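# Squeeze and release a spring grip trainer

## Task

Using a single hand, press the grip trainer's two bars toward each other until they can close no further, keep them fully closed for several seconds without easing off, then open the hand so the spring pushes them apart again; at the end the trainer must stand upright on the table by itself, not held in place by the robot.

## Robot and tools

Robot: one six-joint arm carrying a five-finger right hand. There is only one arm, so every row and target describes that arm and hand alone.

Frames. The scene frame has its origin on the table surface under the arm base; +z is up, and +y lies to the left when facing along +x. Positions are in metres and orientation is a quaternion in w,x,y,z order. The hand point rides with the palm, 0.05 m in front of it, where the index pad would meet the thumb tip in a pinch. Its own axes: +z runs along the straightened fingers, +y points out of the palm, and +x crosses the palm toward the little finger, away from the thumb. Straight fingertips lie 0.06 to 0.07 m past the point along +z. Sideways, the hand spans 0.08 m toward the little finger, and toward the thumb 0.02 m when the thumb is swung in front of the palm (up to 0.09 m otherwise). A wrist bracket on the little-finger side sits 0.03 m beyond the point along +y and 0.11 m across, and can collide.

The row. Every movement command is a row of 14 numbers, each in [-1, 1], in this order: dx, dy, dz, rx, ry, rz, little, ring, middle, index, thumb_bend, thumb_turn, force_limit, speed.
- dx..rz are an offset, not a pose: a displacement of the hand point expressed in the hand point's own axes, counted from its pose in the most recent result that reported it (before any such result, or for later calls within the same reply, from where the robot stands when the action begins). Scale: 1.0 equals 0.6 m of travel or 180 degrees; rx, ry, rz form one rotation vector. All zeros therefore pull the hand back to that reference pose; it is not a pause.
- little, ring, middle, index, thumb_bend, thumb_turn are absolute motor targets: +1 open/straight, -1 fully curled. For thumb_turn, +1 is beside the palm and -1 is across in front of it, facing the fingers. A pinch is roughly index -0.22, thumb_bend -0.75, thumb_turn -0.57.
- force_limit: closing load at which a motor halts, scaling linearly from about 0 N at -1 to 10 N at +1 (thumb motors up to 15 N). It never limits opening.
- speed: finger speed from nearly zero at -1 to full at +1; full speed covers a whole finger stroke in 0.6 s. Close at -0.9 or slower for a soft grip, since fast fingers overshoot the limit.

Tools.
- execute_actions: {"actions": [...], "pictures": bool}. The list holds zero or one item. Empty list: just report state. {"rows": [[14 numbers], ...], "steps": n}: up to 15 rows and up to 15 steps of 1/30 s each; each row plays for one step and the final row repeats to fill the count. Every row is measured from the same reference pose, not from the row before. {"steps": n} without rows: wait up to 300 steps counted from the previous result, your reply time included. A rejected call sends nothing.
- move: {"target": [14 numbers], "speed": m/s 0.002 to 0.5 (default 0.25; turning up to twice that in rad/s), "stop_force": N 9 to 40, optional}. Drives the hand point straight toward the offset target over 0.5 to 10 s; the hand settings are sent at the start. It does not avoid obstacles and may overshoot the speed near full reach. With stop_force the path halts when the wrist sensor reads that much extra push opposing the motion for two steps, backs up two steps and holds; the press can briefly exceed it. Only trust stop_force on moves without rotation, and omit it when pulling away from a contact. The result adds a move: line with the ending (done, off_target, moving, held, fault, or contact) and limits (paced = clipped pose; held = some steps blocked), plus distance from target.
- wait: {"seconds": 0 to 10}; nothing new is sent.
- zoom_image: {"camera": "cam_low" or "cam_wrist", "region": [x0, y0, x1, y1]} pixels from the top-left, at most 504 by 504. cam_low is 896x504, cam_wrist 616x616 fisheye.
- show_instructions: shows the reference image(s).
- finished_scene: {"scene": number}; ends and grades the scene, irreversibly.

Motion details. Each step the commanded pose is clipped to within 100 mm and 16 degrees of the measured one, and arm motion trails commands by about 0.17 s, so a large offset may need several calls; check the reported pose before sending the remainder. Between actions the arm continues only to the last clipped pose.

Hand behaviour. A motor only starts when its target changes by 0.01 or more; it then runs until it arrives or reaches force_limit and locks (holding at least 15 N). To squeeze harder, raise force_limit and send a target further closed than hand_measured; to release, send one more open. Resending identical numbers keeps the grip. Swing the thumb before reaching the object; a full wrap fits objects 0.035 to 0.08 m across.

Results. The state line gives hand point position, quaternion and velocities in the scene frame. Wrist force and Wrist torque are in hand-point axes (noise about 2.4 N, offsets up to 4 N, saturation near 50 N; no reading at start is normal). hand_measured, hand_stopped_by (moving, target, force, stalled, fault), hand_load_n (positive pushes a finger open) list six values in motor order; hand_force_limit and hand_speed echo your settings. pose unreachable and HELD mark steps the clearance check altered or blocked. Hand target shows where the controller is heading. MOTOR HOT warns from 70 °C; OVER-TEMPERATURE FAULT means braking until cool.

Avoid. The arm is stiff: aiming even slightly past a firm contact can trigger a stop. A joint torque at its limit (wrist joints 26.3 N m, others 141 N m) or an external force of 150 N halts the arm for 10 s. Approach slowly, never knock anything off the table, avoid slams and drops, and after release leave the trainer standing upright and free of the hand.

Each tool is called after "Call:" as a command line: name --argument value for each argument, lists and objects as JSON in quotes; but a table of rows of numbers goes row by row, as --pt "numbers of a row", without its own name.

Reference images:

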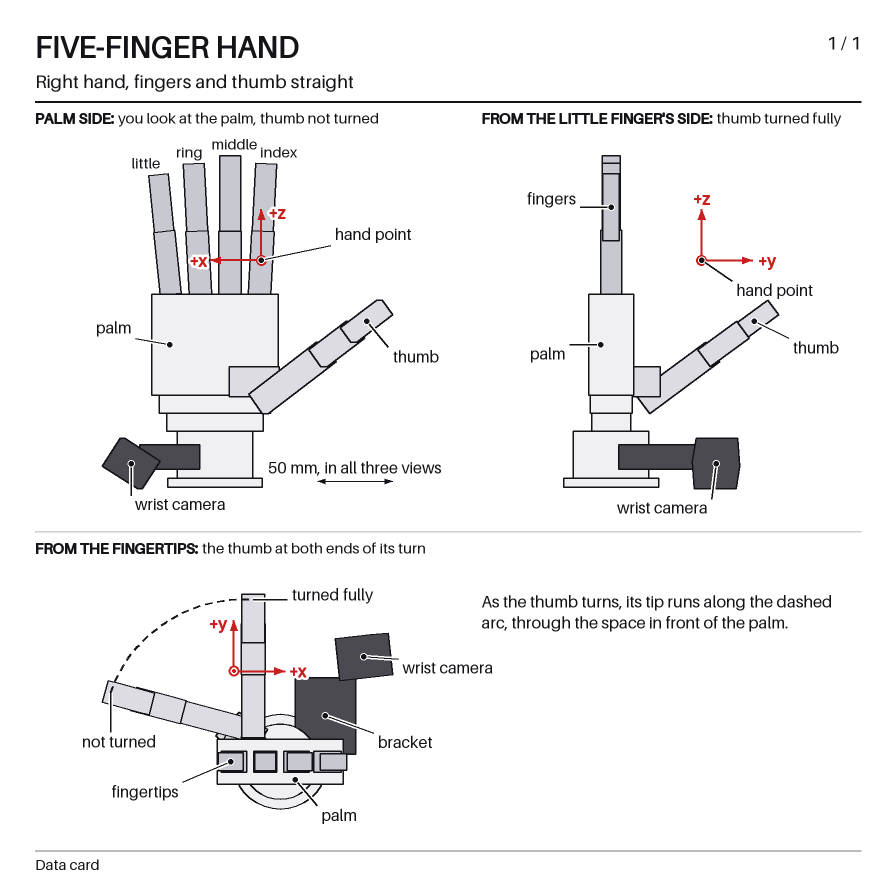

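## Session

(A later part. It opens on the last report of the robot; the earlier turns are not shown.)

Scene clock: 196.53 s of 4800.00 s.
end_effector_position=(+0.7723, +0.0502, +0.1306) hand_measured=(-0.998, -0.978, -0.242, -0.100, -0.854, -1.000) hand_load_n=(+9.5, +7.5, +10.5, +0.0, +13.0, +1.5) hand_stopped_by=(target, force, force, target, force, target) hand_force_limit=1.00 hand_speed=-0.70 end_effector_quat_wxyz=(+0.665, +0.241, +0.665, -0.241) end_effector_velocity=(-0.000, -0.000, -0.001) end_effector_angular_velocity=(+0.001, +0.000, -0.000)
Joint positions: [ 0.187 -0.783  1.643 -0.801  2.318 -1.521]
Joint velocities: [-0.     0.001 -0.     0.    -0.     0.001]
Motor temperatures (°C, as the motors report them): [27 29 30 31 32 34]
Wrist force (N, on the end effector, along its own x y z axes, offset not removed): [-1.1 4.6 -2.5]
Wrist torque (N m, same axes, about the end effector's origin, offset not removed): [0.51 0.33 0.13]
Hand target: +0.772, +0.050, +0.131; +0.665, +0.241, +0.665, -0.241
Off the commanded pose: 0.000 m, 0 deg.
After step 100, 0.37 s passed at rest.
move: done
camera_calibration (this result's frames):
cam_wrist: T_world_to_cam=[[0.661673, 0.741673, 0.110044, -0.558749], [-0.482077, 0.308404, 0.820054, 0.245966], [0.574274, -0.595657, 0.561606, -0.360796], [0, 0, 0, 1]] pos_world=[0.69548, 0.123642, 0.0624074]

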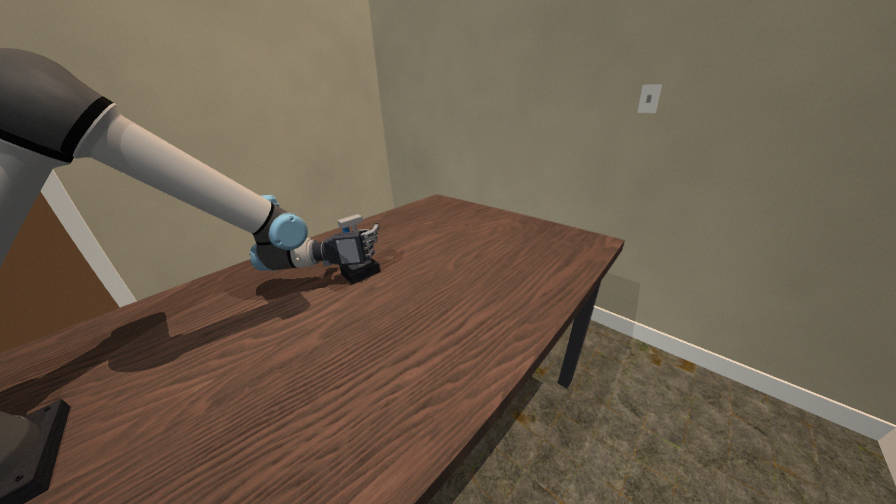

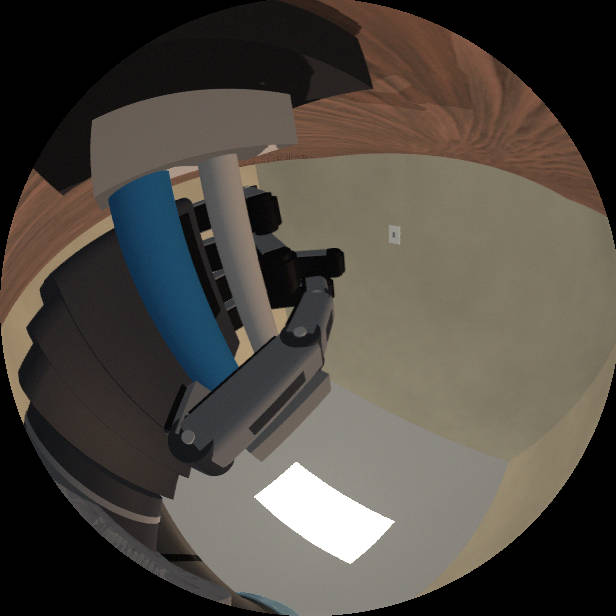

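Call:
move --target '[0,0,0,0,0,0,-1,-1,0.4,0.4,-0.98,-1,1,-0.6]'

Call:
zoom_image --camera "cam_low" --region '[310, 195, 410, 295]'

Scene clock: 209.90 s of 4800.00 s.
end_effector_position=(+0.7723, +0.0502, +0.1307) hand_measured=(-0.998, -0.978, +0.400, +0.400, -0.980, -1.000) hand_load_n=(+9.5, +7.5, +0.0, +0.0, +0.0, +0.5) hand_stopped_by=(target, force, target, target, target, target) hand_force_limit=1.00 hand_speed=-0.60 end_effector_quat_wxyz=(+0.665, +0.241, +0.665, -0.241) end_effector_velocity=(+0.000, +0.000, +0.000) end_effector_angular_velocity=(-0.001, +0.001, +0.001)
Joint positions: [ 0.187 -0.783  1.643 -0.801  2.318 -1.521]
Joint velocities: [ 0.    -0.    -0.     0.    -0.    -0.001]
Motor temperatures (°C, as the motors report them): [27 29 30 31 32 34]
Wrist force (N, on the end effector, along its own x y z axes, offset not removed): [1.6 0.3 1.4]
Wrist torque (N m, same axes, about the end effector's origin, offset not removed): [-0.24 -0.07 0.31]
Hand target: +0.772, +0.050, +0.131; +0.665, +0.241, +0.665, -0.241
Off the commanded pose: 0.000 m, 0 deg.
After step 90, 9.13 s passed at rest.
move: done
camera_calibration (this result's frames):
cam_wrist: T_world_to_cam=[[0.66167, 0.741667, 0.110104, -0.558757], [-0.482144, 0.308404, 0.820015, 0.245991], [0.574222, -0.595665, 0.561652, -0.360795], [0, 0, 0, 1]] pos_world=[0.695492, 0.123634, 0.0624459]

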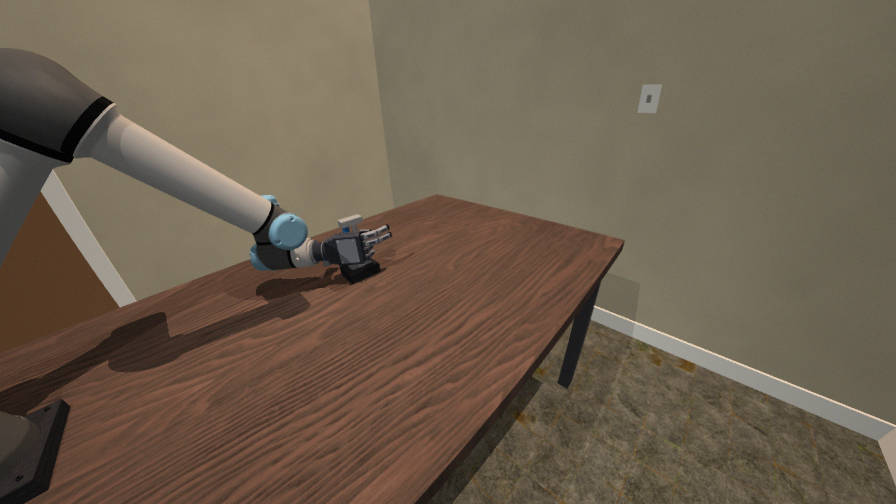

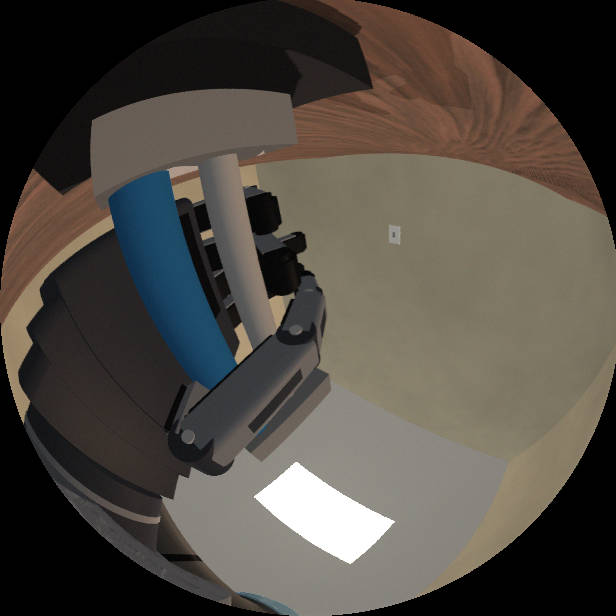

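Region (310, 195, 410, 295) of cam_low's 896x504 image, scaled by 5.040, with more detail than that image has.

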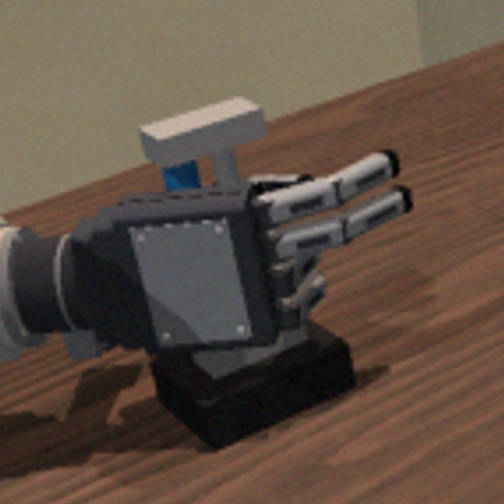

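Call:
move --target '[0,0,0,0,0,0,-1,-0.99,-1,-1,0.3,-1,1,-0.6]'

Scene clock: 254.57 s of 4800.00 s.
end_effector_position=(+0.7723, +0.0502, +0.1307) hand_measured=(-0.998, -0.986, -0.258, -0.306, +0.300, -1.000) hand_load_n=(+7.5, +9.5, +0.0, +0.0, +0.0, +0.0) hand_stopped_by=(target, force, force, force, target, target) hand_force_limit=1.00 hand_speed=-0.60 end_effector_quat_wxyz=(+0.665, +0.241, +0.665, -0.241) end_effector_velocity=(+0.000, -0.000, -0.000) end_effector_angular_velocity=(-0.001, +0.000, -0.001)
Joint positions: [ 0.187 -0.783  1.643 -0.801  2.318 -1.521]
Joint velocities: [-0.     0.    -0.     0.     0.    -0.001]
Motor temperatures (°C, as the motors report them): [27 30 30 31 32 34]
Wrist force (N, on the end effector, along its own x y z axes, offset not removed): [2.7 2.4 -0.7]
Wrist torque (N m, same axes, about the end effector's origin, offset not removed): [0.24 -0.05 0.43]
Hand target: +0.772, +0.050, +0.131; +0.665, +0.241, +0.665, -0.241
Off the commanded pose: 0.000 m, 0 deg.
After step 90, 38.37 s passed at rest.
move: done
camera_calibration (this result's frames):
cam_wrist: T_world_to_cam=[[0.66167, 0.741667, 0.110101, -0.558757], [-0.48214, 0.308404, 0.820017, 0.245991], [0.574224, -0.595665, 0.561649, -0.360795], [0, 0, 0, 1]] pos_world=[0.695492, 0.123634, 0.0624426]

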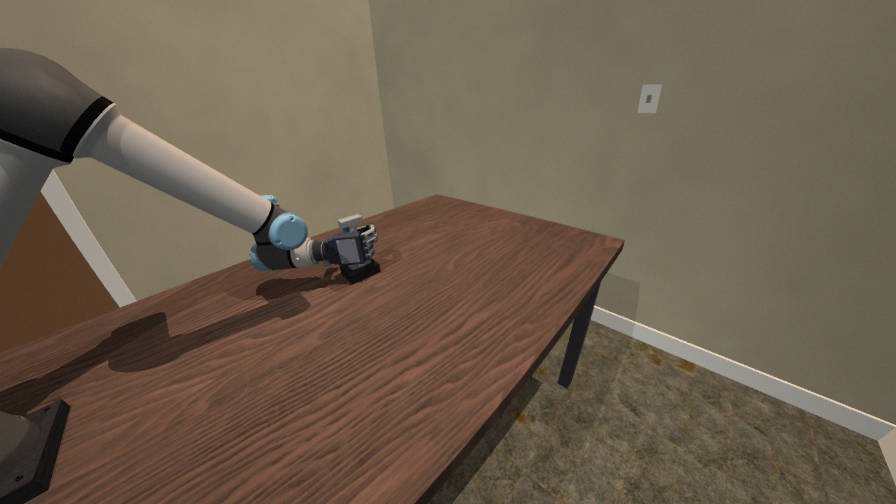

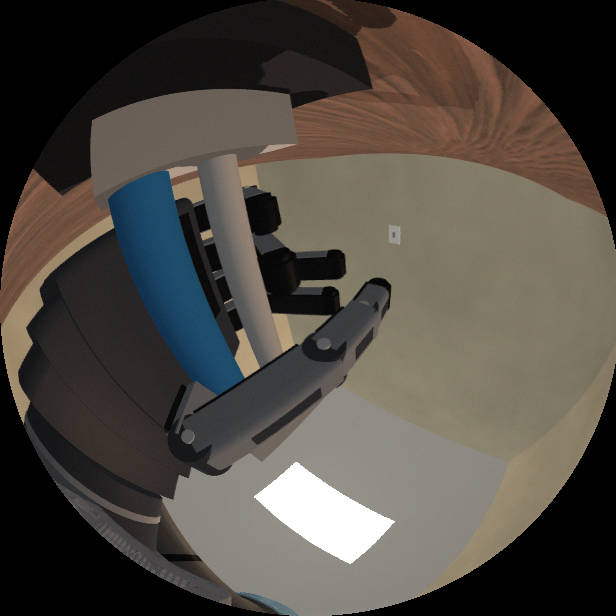

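Call:
move --target '[0,0,0,0,0,0,-1,-0.99,-0.99,-0.99,0.3,-1,1,-0.6]'

Scene clock: 265.80 s of 4800.00 s.
end_effector_position=(+0.7723, +0.0502, +0.1307) hand_measured=(-0.998, -0.986, -0.988, -0.988, +0.300, -1.000) hand_load_n=(+4.0, +4.5, +5.0, +4.0, +0.0, -0.5) hand_stopped_by=(target, force, target, target, target, target) hand_force_limit=1.00 hand_speed=-0.60 end_effector_quat_wxyz=(+0.665, +0.241, +0.665, -0.241) end_effector_velocity=(+0.000, +0.000, +0.000) end_effector_angular_velocity=(+0.000, -0.000, +0.000)
Joint positions: [ 0.187 -0.783  1.643 -0.801  2.318 -1.521]
Joint velocities: [ 0.  0. -0.  0. -0.  0.]
Motor temperatures (°C, as the motors report them): [27 30 30 31 32 34]
Wrist force (N, on the end effector, along its own x y z axes, offset not removed): [7.5 4.4 -0.3]
Wrist torque (N m, same axes, about the end effector's origin, offset not removed): [0.59 -0.80 0.42]
Hand target: +0.772, +0.050, +0.131; +0.665, +0.241, +0.665, -0.241
Off the commanded pose: 0.000 m, 0 deg.
After step 90, 6.87 s passed at rest.
move: done
camera_calibration (this result's frames):
cam_wrist: T_world_to_cam=[[0.66167, 0.741667, 0.110104, -0.558757], [-0.482144, 0.308404, 0.820015, 0.245992], [0.574222, -0.595665, 0.561652, -0.360795], [0, 0, 0, 1]] pos_world=[0.695492, 0.123634, 0.0624461]

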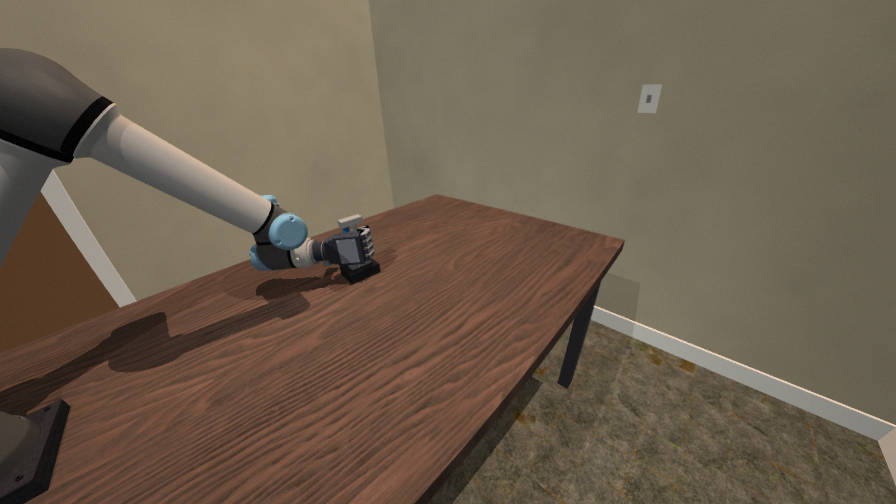

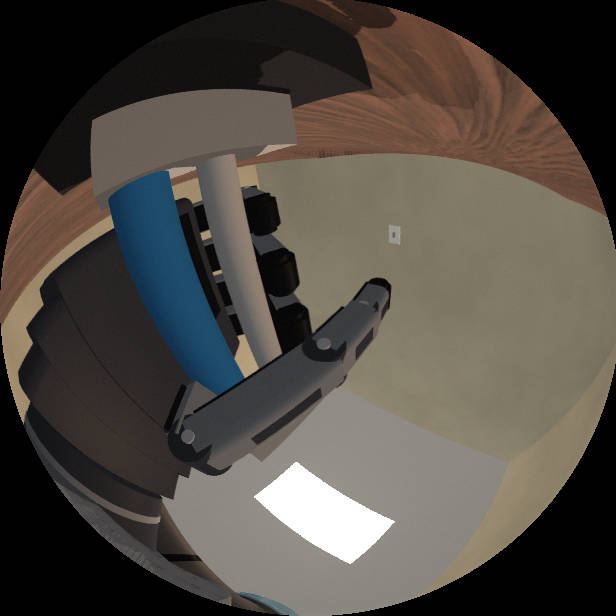

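Call:
move --target '[0,0.044,-0.043,-0.167,0,0,-1,-0.99,-0.99,-0.99,0.3,-1,1,-0.6]' --speed 0.08

Call:
move --target '[0,0,0,0,0,0,0.8,0.8,0.8,0.8,1,-1,1,-0.4]'

Scene clock: 283.77 s of 4800.00 s.
end_effector_position=(+0.7694, +0.0868, +0.1308) hand_measured=(-0.998, -0.986, -0.988, -0.988, +0.300, -1.000) hand_load_n=(+3.5, +4.5, +5.0, +4.0, +0.0, -0.5) hand_stopped_by=(target, force, target, target, target, target) hand_force_limit=1.00 hand_speed=-0.60 end_effector_quat_wxyz=(+0.705, +0.061, +0.704, -0.061) end_effector_velocity=(+0.000, +0.001, -0.000) end_effector_angular_velocity=(-0.000, +0.000, +0.016)
Joint positions: [ 0.007 -0.855  1.812 -0.925  1.615 -1.539]
Joint velocities: [-0.006  0.001  0.    -0.001 -0.022 -0.   ]
Motor temperatures (°C, as the motors report them): [27 30 30 31 32 34]
Wrist force (N, on the end effector, along its own x y z axes, offset not removed): [3.0 0.8 1.4]
Wrist torque (N m, same axes, about the end effector's origin, offset not removed): [0.26 -0.40 -0.02]
Hand target: +0.769, +0.087, +0.131; +0.705, +0.060, +0.704, -0.061
Off the commanded pose: 0.000 m, 0 deg.
After step 90, 11.33 s passed at rest.
move: done
camera_calibration (this result's frames):
cam_wrist: T_world_to_cam=[[0.202872, 0.973038, 0.109724, -0.251071], [-0.572236, 0.0268801, 0.819648, 0.327022], [0.7946, -0.229072, 0.562261, -0.538837], [0, 0, 0, 1]] pos_world=[0.666229, 0.112079, 0.0624728]

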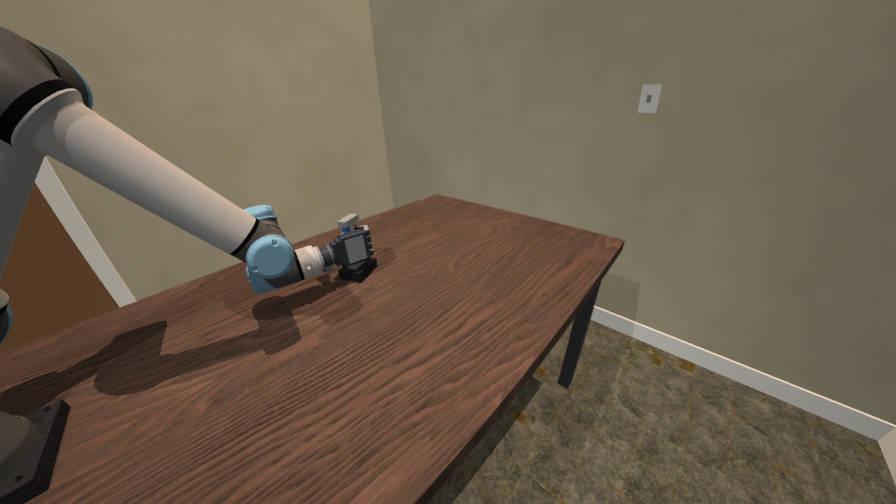

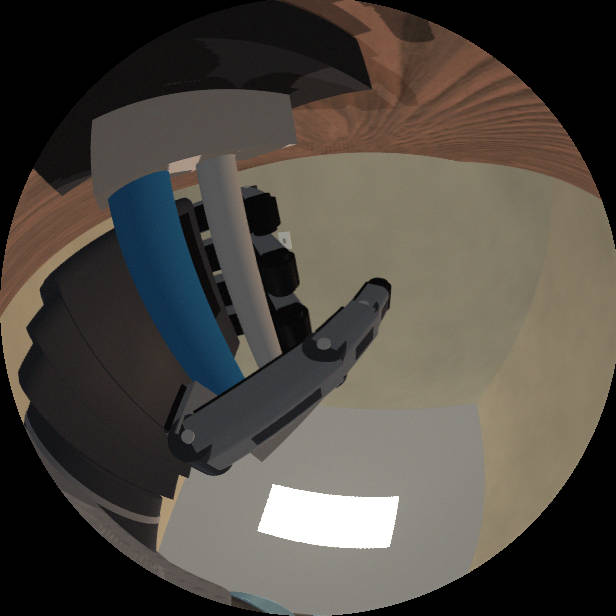

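Scene clock: 285.83 s of 4800.00 s.
end_effector_position=(+0.7694, +0.0868, +0.1308) hand_measured=(+0.800, +0.800, +0.800, +0.800, +1.000, -1.000) hand_load_n=(+0.0, +0.0, +0.0, +0.0, +0.0, -0.5) hand_stopped_by=(target, target, target, target, target, target) hand_force_limit=1.00 hand_speed=-0.40 end_effector_quat_wxyz=(+0.705, +0.061, +0.704, -0.061) end_effector_velocity=(-0.000, +0.000, -0.000) end_effector_angular_velocity=(+0.001, +0.000, -0.000)
Joint positions: [ 0.007 -0.855  1.812 -0.925  1.615 -1.539]
Joint velocities: [ 0.     0.     0.    -0.     0.     0.001]
Motor temperatures (°C, as the motors report them): [27 30 30 31 32 34]
Wrist force (N, on the end effector, along its own x y z axes, offset not removed): [-1.7 0.2 -3.8]
Wrist torque (N m, same axes, about the end effector's origin, offset not removed): [0.28 0.23 -0.27]
Hand target: +0.769, +0.087, +0.131; +0.705, +0.061, +0.704, -0.061
Off the commanded pose: 0.000 m, 0 deg.
move: done
camera_calibration (this result's frames):
cam_wrist: T_world_to_cam=[[0.202868, 0.97304, 0.109718, -0.251072], [-0.572263, 0.0268907, 0.819629, 0.327018], [0.794582, -0.229064, 0.56229, -0.538842], [0, 0, 0, 1]] pos_world=[0.666228, 0.11208, 0.0624987]

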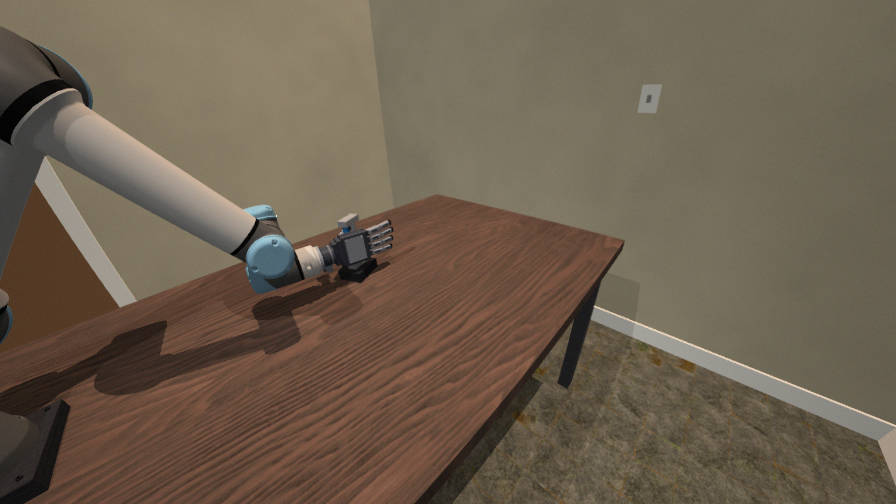

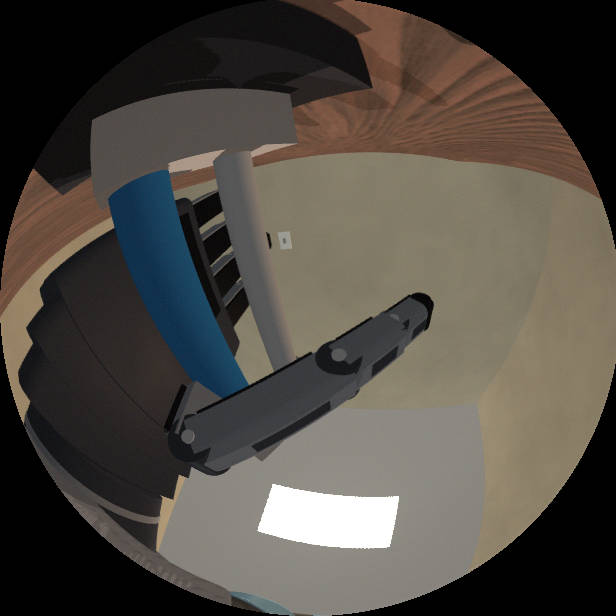

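Call:
move --target '[0,-0.064,0.011,0.167,0,0,0.8,0.8,0.8,0.8,1,-1,1,-0.4]' --speed 0.08

Call:
move --target '[0,0,0,0,0,0,-1,-1,-1,-1,1,-1,1,-0.7]'

Scene clock: 297.00 s of 4800.00 s.
end_effector_position=(+0.7692, +0.0480, +0.1307) hand_measured=(+0.800, +0.800, +0.800, +0.800, +1.000, -1.000) hand_load_n=(+0.0, +0.0, +0.0, +0.0, +0.0, +0.0) hand_stopped_by=(target, target, target, target, target, target) hand_force_limit=1.00 hand_speed=-0.40 end_effector_quat_wxyz=(+0.665, +0.241, +0.665, -0.241) end_effector_velocity=(-0.000, -0.001, -0.000) end_effector_angular_velocity=(+0.001, +0.000, -0.016)
Joint positions: [ 0.184 -0.788  1.655 -0.808  2.314 -1.521]
Joint velocities: [ 0.005  0.004 -0.009  0.007  0.02   0.003]
Motor temperatures (°C, as the motors report them): [27 30 30 31 32 34]
Wrist force (N, on the end effector, along its own x y z axes, offset not removed): [0.5 3.9 -3.5]
Wrist torque (N m, same axes, about the end effector's origin, offset not removed): [0.89 -0.04 0.02]
Hand target: +0.769, +0.048, +0.131; +0.665, +0.242, +0.664, -0.242
Off the commanded pose: 0.000 m, 0 deg.
After step 90, 4.53 s passed at rest.
move: done
camera_calibration (this result's frames):
cam_wrist: T_world_to_cam=[[0.661646, 0.741689, 0.1101, -0.555154], [-0.482217, 0.308458, 0.819951, 0.245231], [0.574188, -0.59561, 0.561745, -0.360343], [0, 0, 0, 1]] pos_world=[0.692474, 0.121484, 0.0624661]

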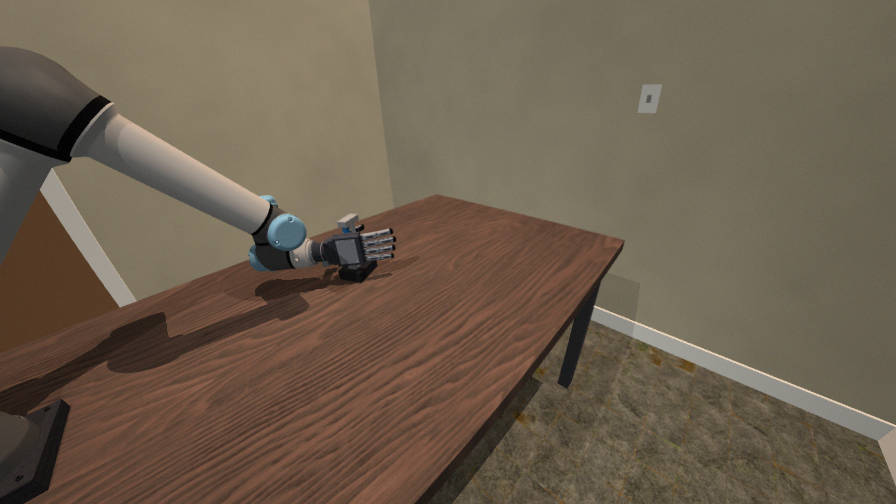

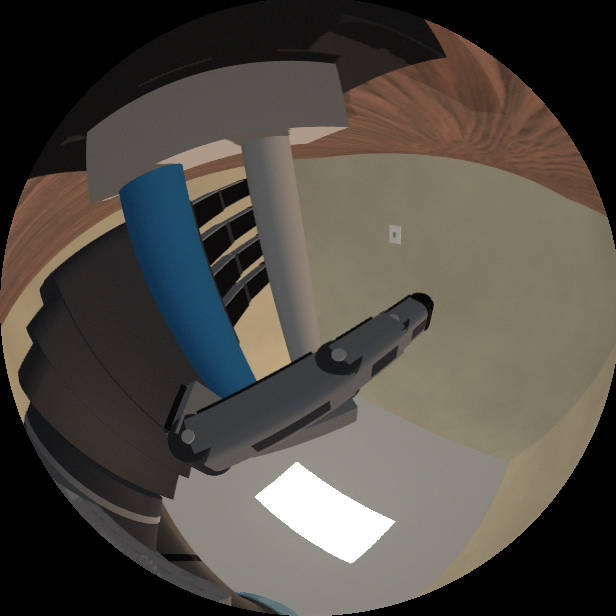

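Scene clock: 300.87 s of 4800.00 s.
end_effector_position=(+0.7692, +0.0480, +0.1307) hand_measured=(-1.000, -1.000, -0.938, -1.000, +1.000, -1.000) hand_load_n=(+0.0, +2.0, +8.0, +1.0, +0.0, -0.5) hand_stopped_by=(target, target, force, target, target, target) hand_force_limit=1.00 hand_speed=-0.70 end_effector_quat_wxyz=(+0.665, +0.241, +0.665, -0.241) end_effector_velocity=(-0.000, -0.000, -0.001) end_effector_angular_velocity=(-0.000, +0.001, -0.000)
Joint positions: [ 0.184 -0.788  1.655 -0.808  2.314 -1.521]
Joint velocities: [-0.     0.001  0.    -0.     0.    -0.   ]
Motor temperatures (°C, as the motors report them): [27 30 30 31 32 34]
Wrist force (N, on the end effector, along its own x y z axes, offset not removed): [-0.4 1.7 3.2]
Wrist torque (N m, same axes, about the end effector's origin, offset not removed): [0.18 -0.20 -0.03]
Hand target: +0.769, +0.048, +0.131; +0.665, +0.241, +0.665, -0.241
Off the commanded pose: 0.000 m, 0 deg.
move: done
camera_calibration (this result's frames):
cam_wrist: T_world_to_cam=[[0.661634, 0.741695, 0.110137, -0.555151], [-0.482267, 0.308456, 0.819923, 0.245261], [0.57416, -0.595604, 0.56178, -0.360347], [0, 0, 0, 1]] pos_world=[0.692485, 0.121476, 0.0624828]

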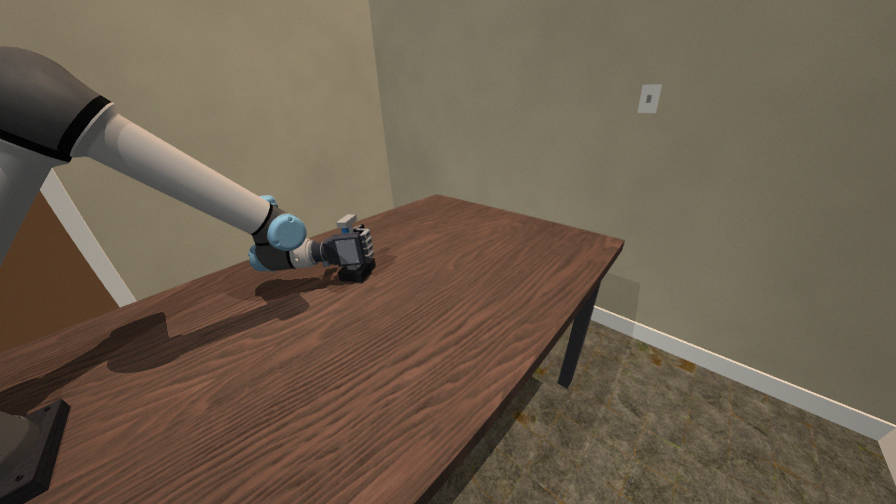

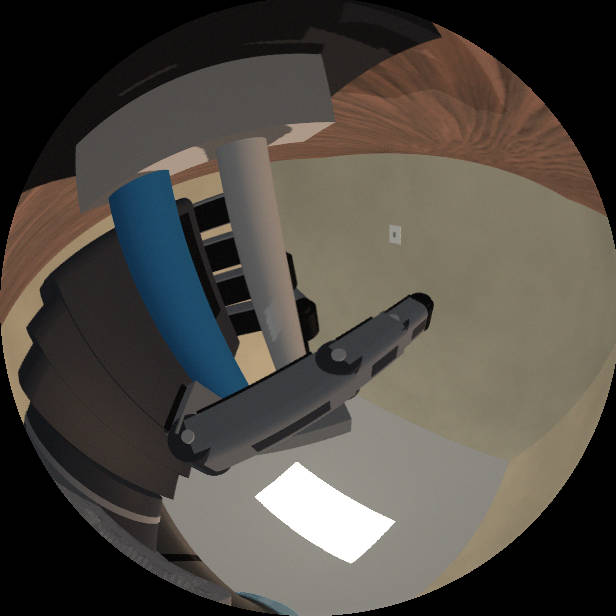

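Call:
move --target '[0,0,0,0,0,0,-1,-0.99,-0.99,-1,-1,-1,1,-0.7]'

Scene clock: 310.17 s of 4800.00 s.
end_effector_position=(+0.7692, +0.0480, +0.1307) hand_measured=(-1.000, -0.990, -0.944, -0.998, +0.012, -1.000) hand_load_n=(+0.0, +7.0, +4.0, +11.5, +14.5, +3.0) hand_stopped_by=(target, target, force, target, force, target) hand_force_limit=1.00 hand_speed=-0.70 end_effector_quat_wxyz=(+0.665, +0.241, +0.665, -0.241) end_effector_velocity=(+0.000, +0.000, +0.001) end_effector_angular_velocity=(+0.001, -0.002, +0.000)
Joint positions: [ 0.184 -0.788  1.655 -0.808  2.314 -1.521]
Joint velocities: [ 0.    -0.001  0.    -0.    -0.     0.001]
Motor temperatures (°C, as the motors report them): [27 30 30 31 32 34]
Wrist force (N, on the end effector, along its own x y z axes, offset not removed): [-0.6 -1.0 -2.8]
Wrist torque (N m, same axes, about the end effector's origin, offset not removed): [-0.39 -0.17 0.03]
Hand target: +0.769, +0.048, +0.131; +0.665, +0.241, +0.665, -0.241
Off the commanded pose: 0.000 m, 0 deg.
After step 90, 2.80 s passed at rest.
move: done
camera_calibration (this result's frames):
cam_wrist: T_world_to_cam=[[0.661626, 0.741701, 0.110139, -0.555147], [-0.482272, 0.308451, 0.819922, 0.245266], [0.574164, -0.595599, 0.561781, -0.360352], [0, 0, 0, 1]] pos_world=[0.692486, 0.121475, 0.0624832]

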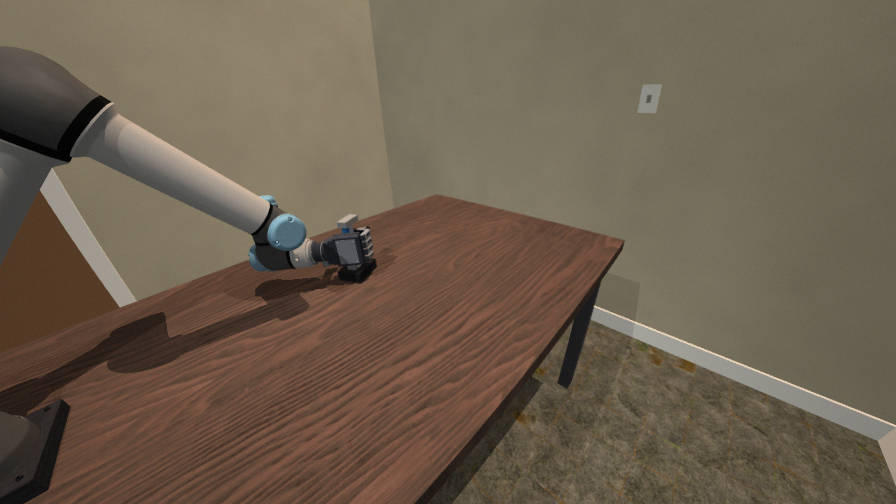

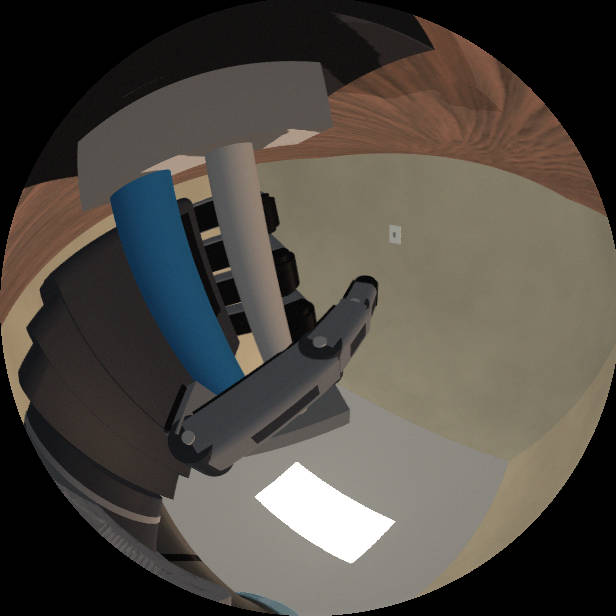

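Call:
move --target '[0,0,0,0,0,0,-1,-0.99,-0.99,0.6,-1,-1,1,-0.3]'

Call:
move --target '[0,0,0,0,0,0,-1,-1,-1,0.6,-0.98,-1,1,-0.75]'

Scene clock: 315.67 s of 4800.00 s.
end_effector_position=(+0.7692, +0.0480, +0.1307) hand_measured=(-1.000, -0.990, -0.944, +0.600, +0.012, -1.000) hand_load_n=(+0.0, +8.5, +5.0, +0.0, +13.5, +3.0) hand_stopped_by=(target, target, force, target, force, target) hand_force_limit=1.00 hand_speed=-0.30 end_effector_quat_wxyz=(+0.665, +0.241, +0.665, -0.241) end_effector_velocity=(-0.000, -0.000, -0.000) end_effector_angular_velocity=(+0.001, +0.000, +0.000)
Joint positions: [ 0.184 -0.788  1.655 -0.808  2.314 -1.521]
Joint velocities: [-0.    -0.     0.001  0.    -0.     0.001]
Motor temperatures (°C, as the motors report them): [27 30 30 31 32 34]
Wrist force (N, on the end effector, along its own x y z axes, offset not removed): [0.3 5.2 0.6]
Wrist torque (N m, same axes, about the end effector's origin, offset not removed): [0.59 -0.36 0.10]
Hand target: +0.769, +0.048, +0.131; +0.665, +0.241, +0.665, -0.241
Off the commanded pose: 0.000 m, 0 deg.
After step 90, 0.83 s passed at rest.
move: done
camera_calibration (this result's frames):
cam_wrist: T_world_to_cam=[[0.66164, 0.741688, 0.110138, -0.555153], [-0.482266, 0.308461, 0.819922, 0.245261], [0.574153, -0.595609, 0.561781, -0.360344], [0, 0, 0, 1]] pos_world=[0.692485, 0.121472, 0.0624833]

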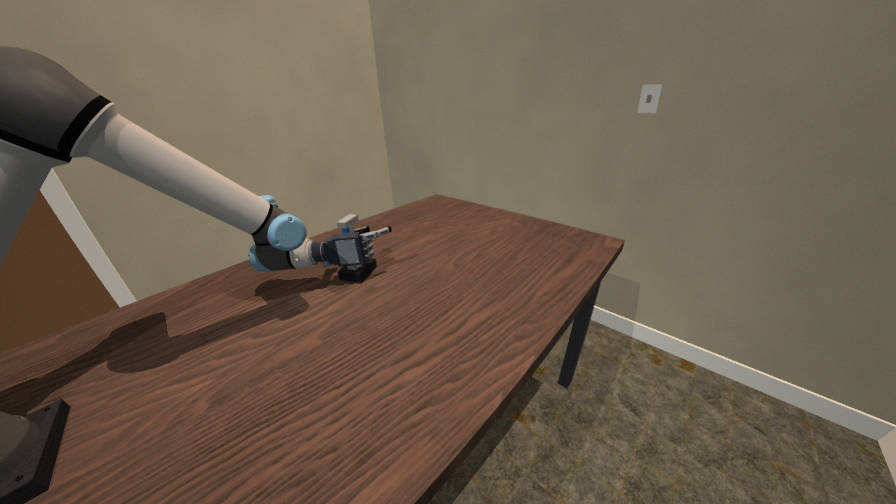

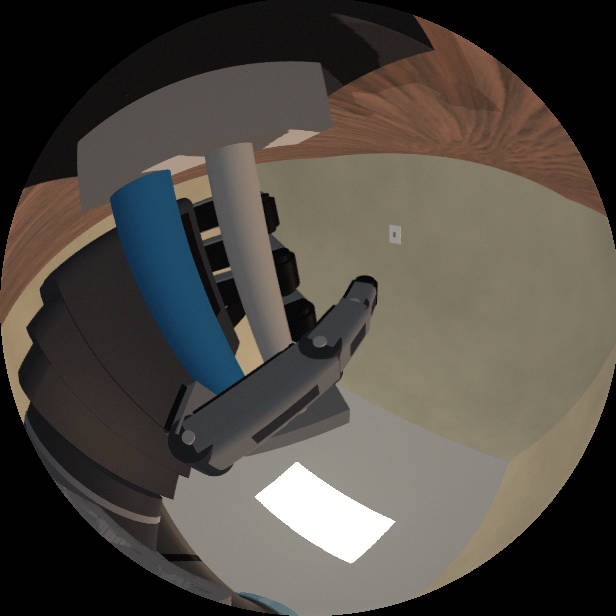

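Scene clock: 316.17 s of 4800.00 s.
end_effector_position=(+0.7692, +0.0480, +0.1307) hand_measured=(-1.000, -0.996, -0.952, +0.600, -0.006, -1.000) hand_load_n=(+0.0, +10.5, +9.5, +0.0, +14.5, +3.0) hand_stopped_by=(target, force, force, target, force, target) hand_force_limit=1.00 hand_speed=-0.75 end_effector_quat_wxyz=(+0.665, +0.241, +0.665, -0.241) end_effector_velocity=(-0.000, -0.000, -0.001) end_effector_angular_velocity=(+0.000, +0.001, -0.000)
Joint positions: [ 0.184 -0.788  1.655 -0.808  2.314 -1.521]
Joint velocities: [-0.     0.     0.001  0.    -0.     0.   ]
Motor temperatures (°C, as the motors report them): [27 30 30 31 32 34]
Wrist force (N, on the end effector, along its own x y z axes, offset not removed): [1.3 0.1 1.8]
Wrist torque (N m, same axes, about the end effector's origin, offset not removed): [-0.16 -0.81 0.17]
Hand target: +0.769, +0.048, +0.131; +0.665, +0.241, +0.665, -0.241
Off the commanded pose: 0.000 m, 0 deg.
move: done
camera_calibration (this result's frames):
cam_wrist: T_world_to_cam=[[0.66164, 0.741688, 0.110139, -0.555153], [-0.482266, 0.308461, 0.819921, 0.245262], [0.574152, -0.595609, 0.561781, -0.360344], [0, 0, 0, 1]] pos_world=[0.692485, 0.121472, 0.0624833]

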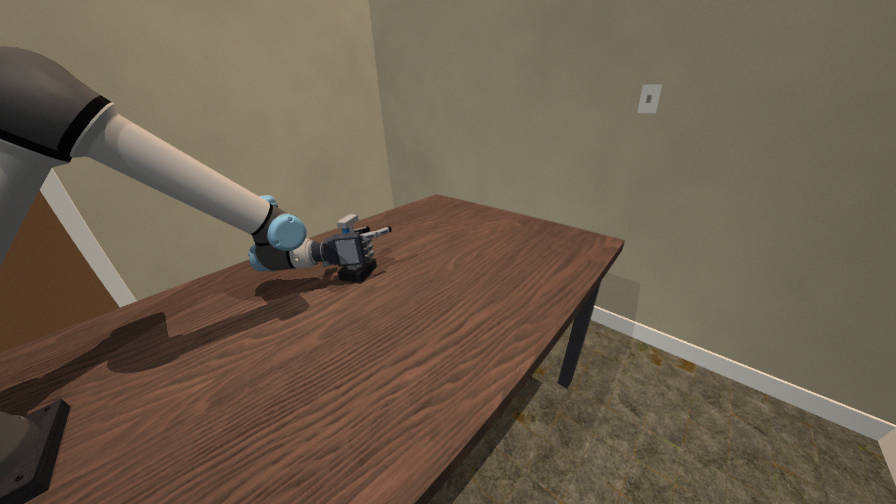

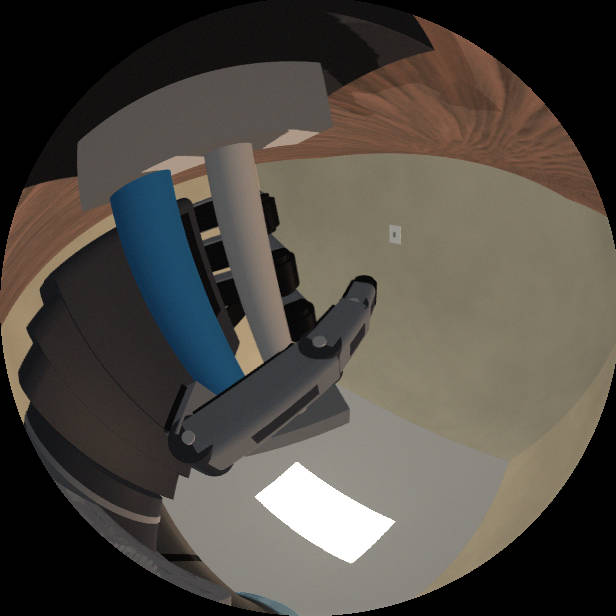

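Call:
move --target '[0,0,0,0,0,0,-0.8,-0.8,0.6,0.6,-1,-1,1,-0.6]'

Call:
move --target '[0,0,0,0,0,0,-0.8,-0.8,0.6,0.6,-0.98,-1,1,-0.75]'

Scene clock: 331.70 s of 4800.00 s.
end_effector_position=(+0.7692, +0.0480, +0.1307) hand_measured=(-0.800, -0.800, -0.910, +0.600, -0.016, -1.000) hand_load_n=(+0.0, +0.0, -10.5, +0.0, +15.0, +5.0) hand_stopped_by=(target, target, moving, target, force, target) hand_force_limit=1.00 hand_speed=-0.60 end_effector_quat_wxyz=(+0.665, +0.241, +0.665, -0.241) end_effector_velocity=(+0.000, +0.000, +0.000) end_effector_angular_velocity=(+0.000, -0.001, +0.000)
Joint positions: [ 0.184 -0.788  1.655 -0.808  2.314 -1.521]
Joint velocities: [ 0. -0.  0. -0. -0.  0.]
Motor temperatures (°C, as the motors report them): [27 30 30 31 32 34]
Wrist force (N, on the end effector, along its own x y z axes, offset not removed): [3.6 1.5 -0.7]
Wrist torque (N m, same axes, about the end effector's origin, offset not removed): [0.19 -0.70 0.46]
Hand target: +0.769, +0.048, +0.131; +0.665, +0.241, +0.665, -0.241
Off the commanded pose: 0.000 m, 0 deg.
After step 90, 11.83 s passed at rest.
move: done
camera_calibration (this result's frames):
cam_wrist: T_world_to_cam=[[0.66164, 0.741688, 0.110139, -0.555153], [-0.482266, 0.308461, 0.819921, 0.245261], [0.574153, -0.595609, 0.561781, -0.360344], [0, 0, 0, 1]] pos_world=[0.692485, 0.121472, 0.0624833]

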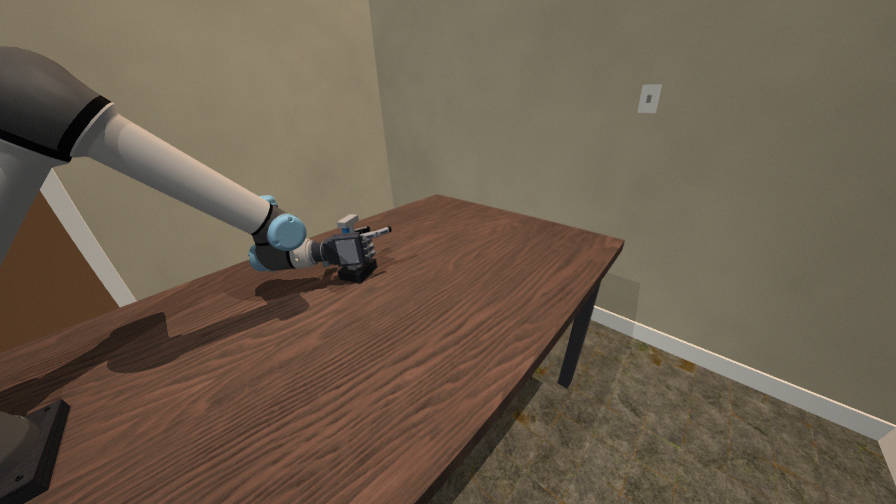

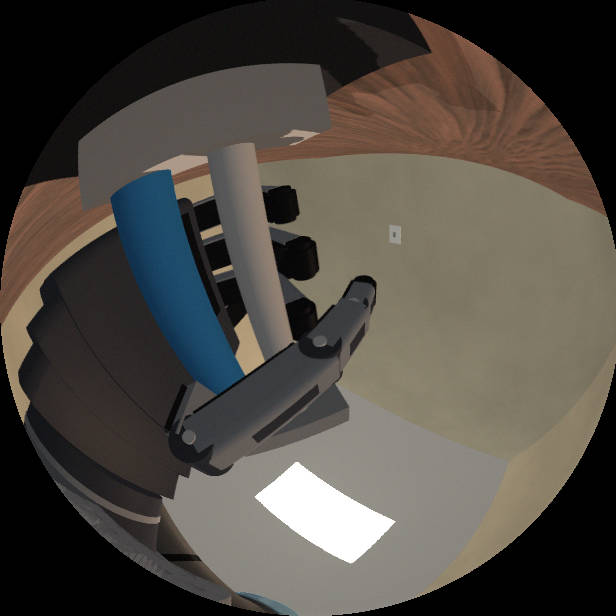

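Scene clock: 332.20 s of 4800.00 s.
end_effector_position=(+0.7692, +0.0480, +0.1307) hand_measured=(-0.800, -0.800, -0.910, +0.600, -0.016, -1.000) hand_load_n=(+0.0, +0.0, -10.5, +0.0, +15.0, +5.0) hand_stopped_by=(target, target, moving, target, force, target) hand_force_limit=1.00 hand_speed=-0.75 end_effector_quat_wxyz=(+0.665, +0.241, +0.665, -0.241) end_effector_velocity=(-0.001, -0.000, -0.001) end_effector_angular_velocity=(-0.001, +0.003, -0.000)
Joint positions: [ 0.184 -0.788  1.655 -0.808  2.314 -1.521]
Joint velocities: [-0.     0.001  0.002  0.     0.    -0.001]
Motor temperatures (°C, as the motors report them): [27 30 30 31 32 34]
Wrist force (N, on the end effector, along its own x y z axes, offset not removed): [0.3 0.9 0.0]
Wrist torque (N m, same axes, about the end effector's origin, offset not removed): [-0.18 -0.22 0.13]
Hand target: +0.769, +0.048, +0.131; +0.665, +0.241, +0.665, -0.241
Off the commanded pose: 0.000 m, 0 deg.
move: done
camera_calibration (this result's frames):
cam_wrist: T_world_to_cam=[[0.66164, 0.741688, 0.110139, -0.555153], [-0.482266, 0.308461, 0.819921, 0.245261], [0.574153, -0.595609, 0.561781, -0.360344], [0, 0, 0, 1]] pos_world=[0.692485, 0.121472, 0.0624833]

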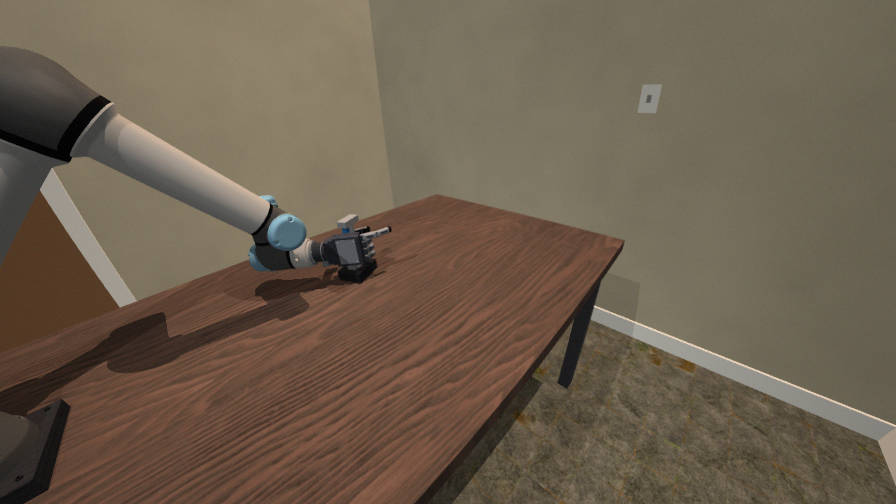

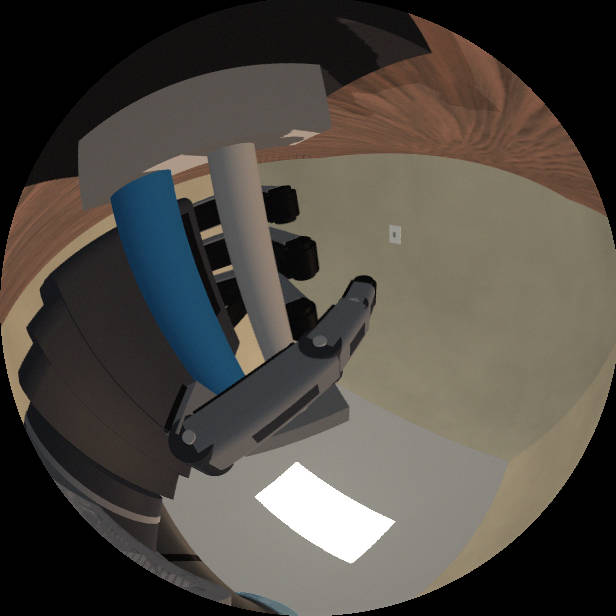

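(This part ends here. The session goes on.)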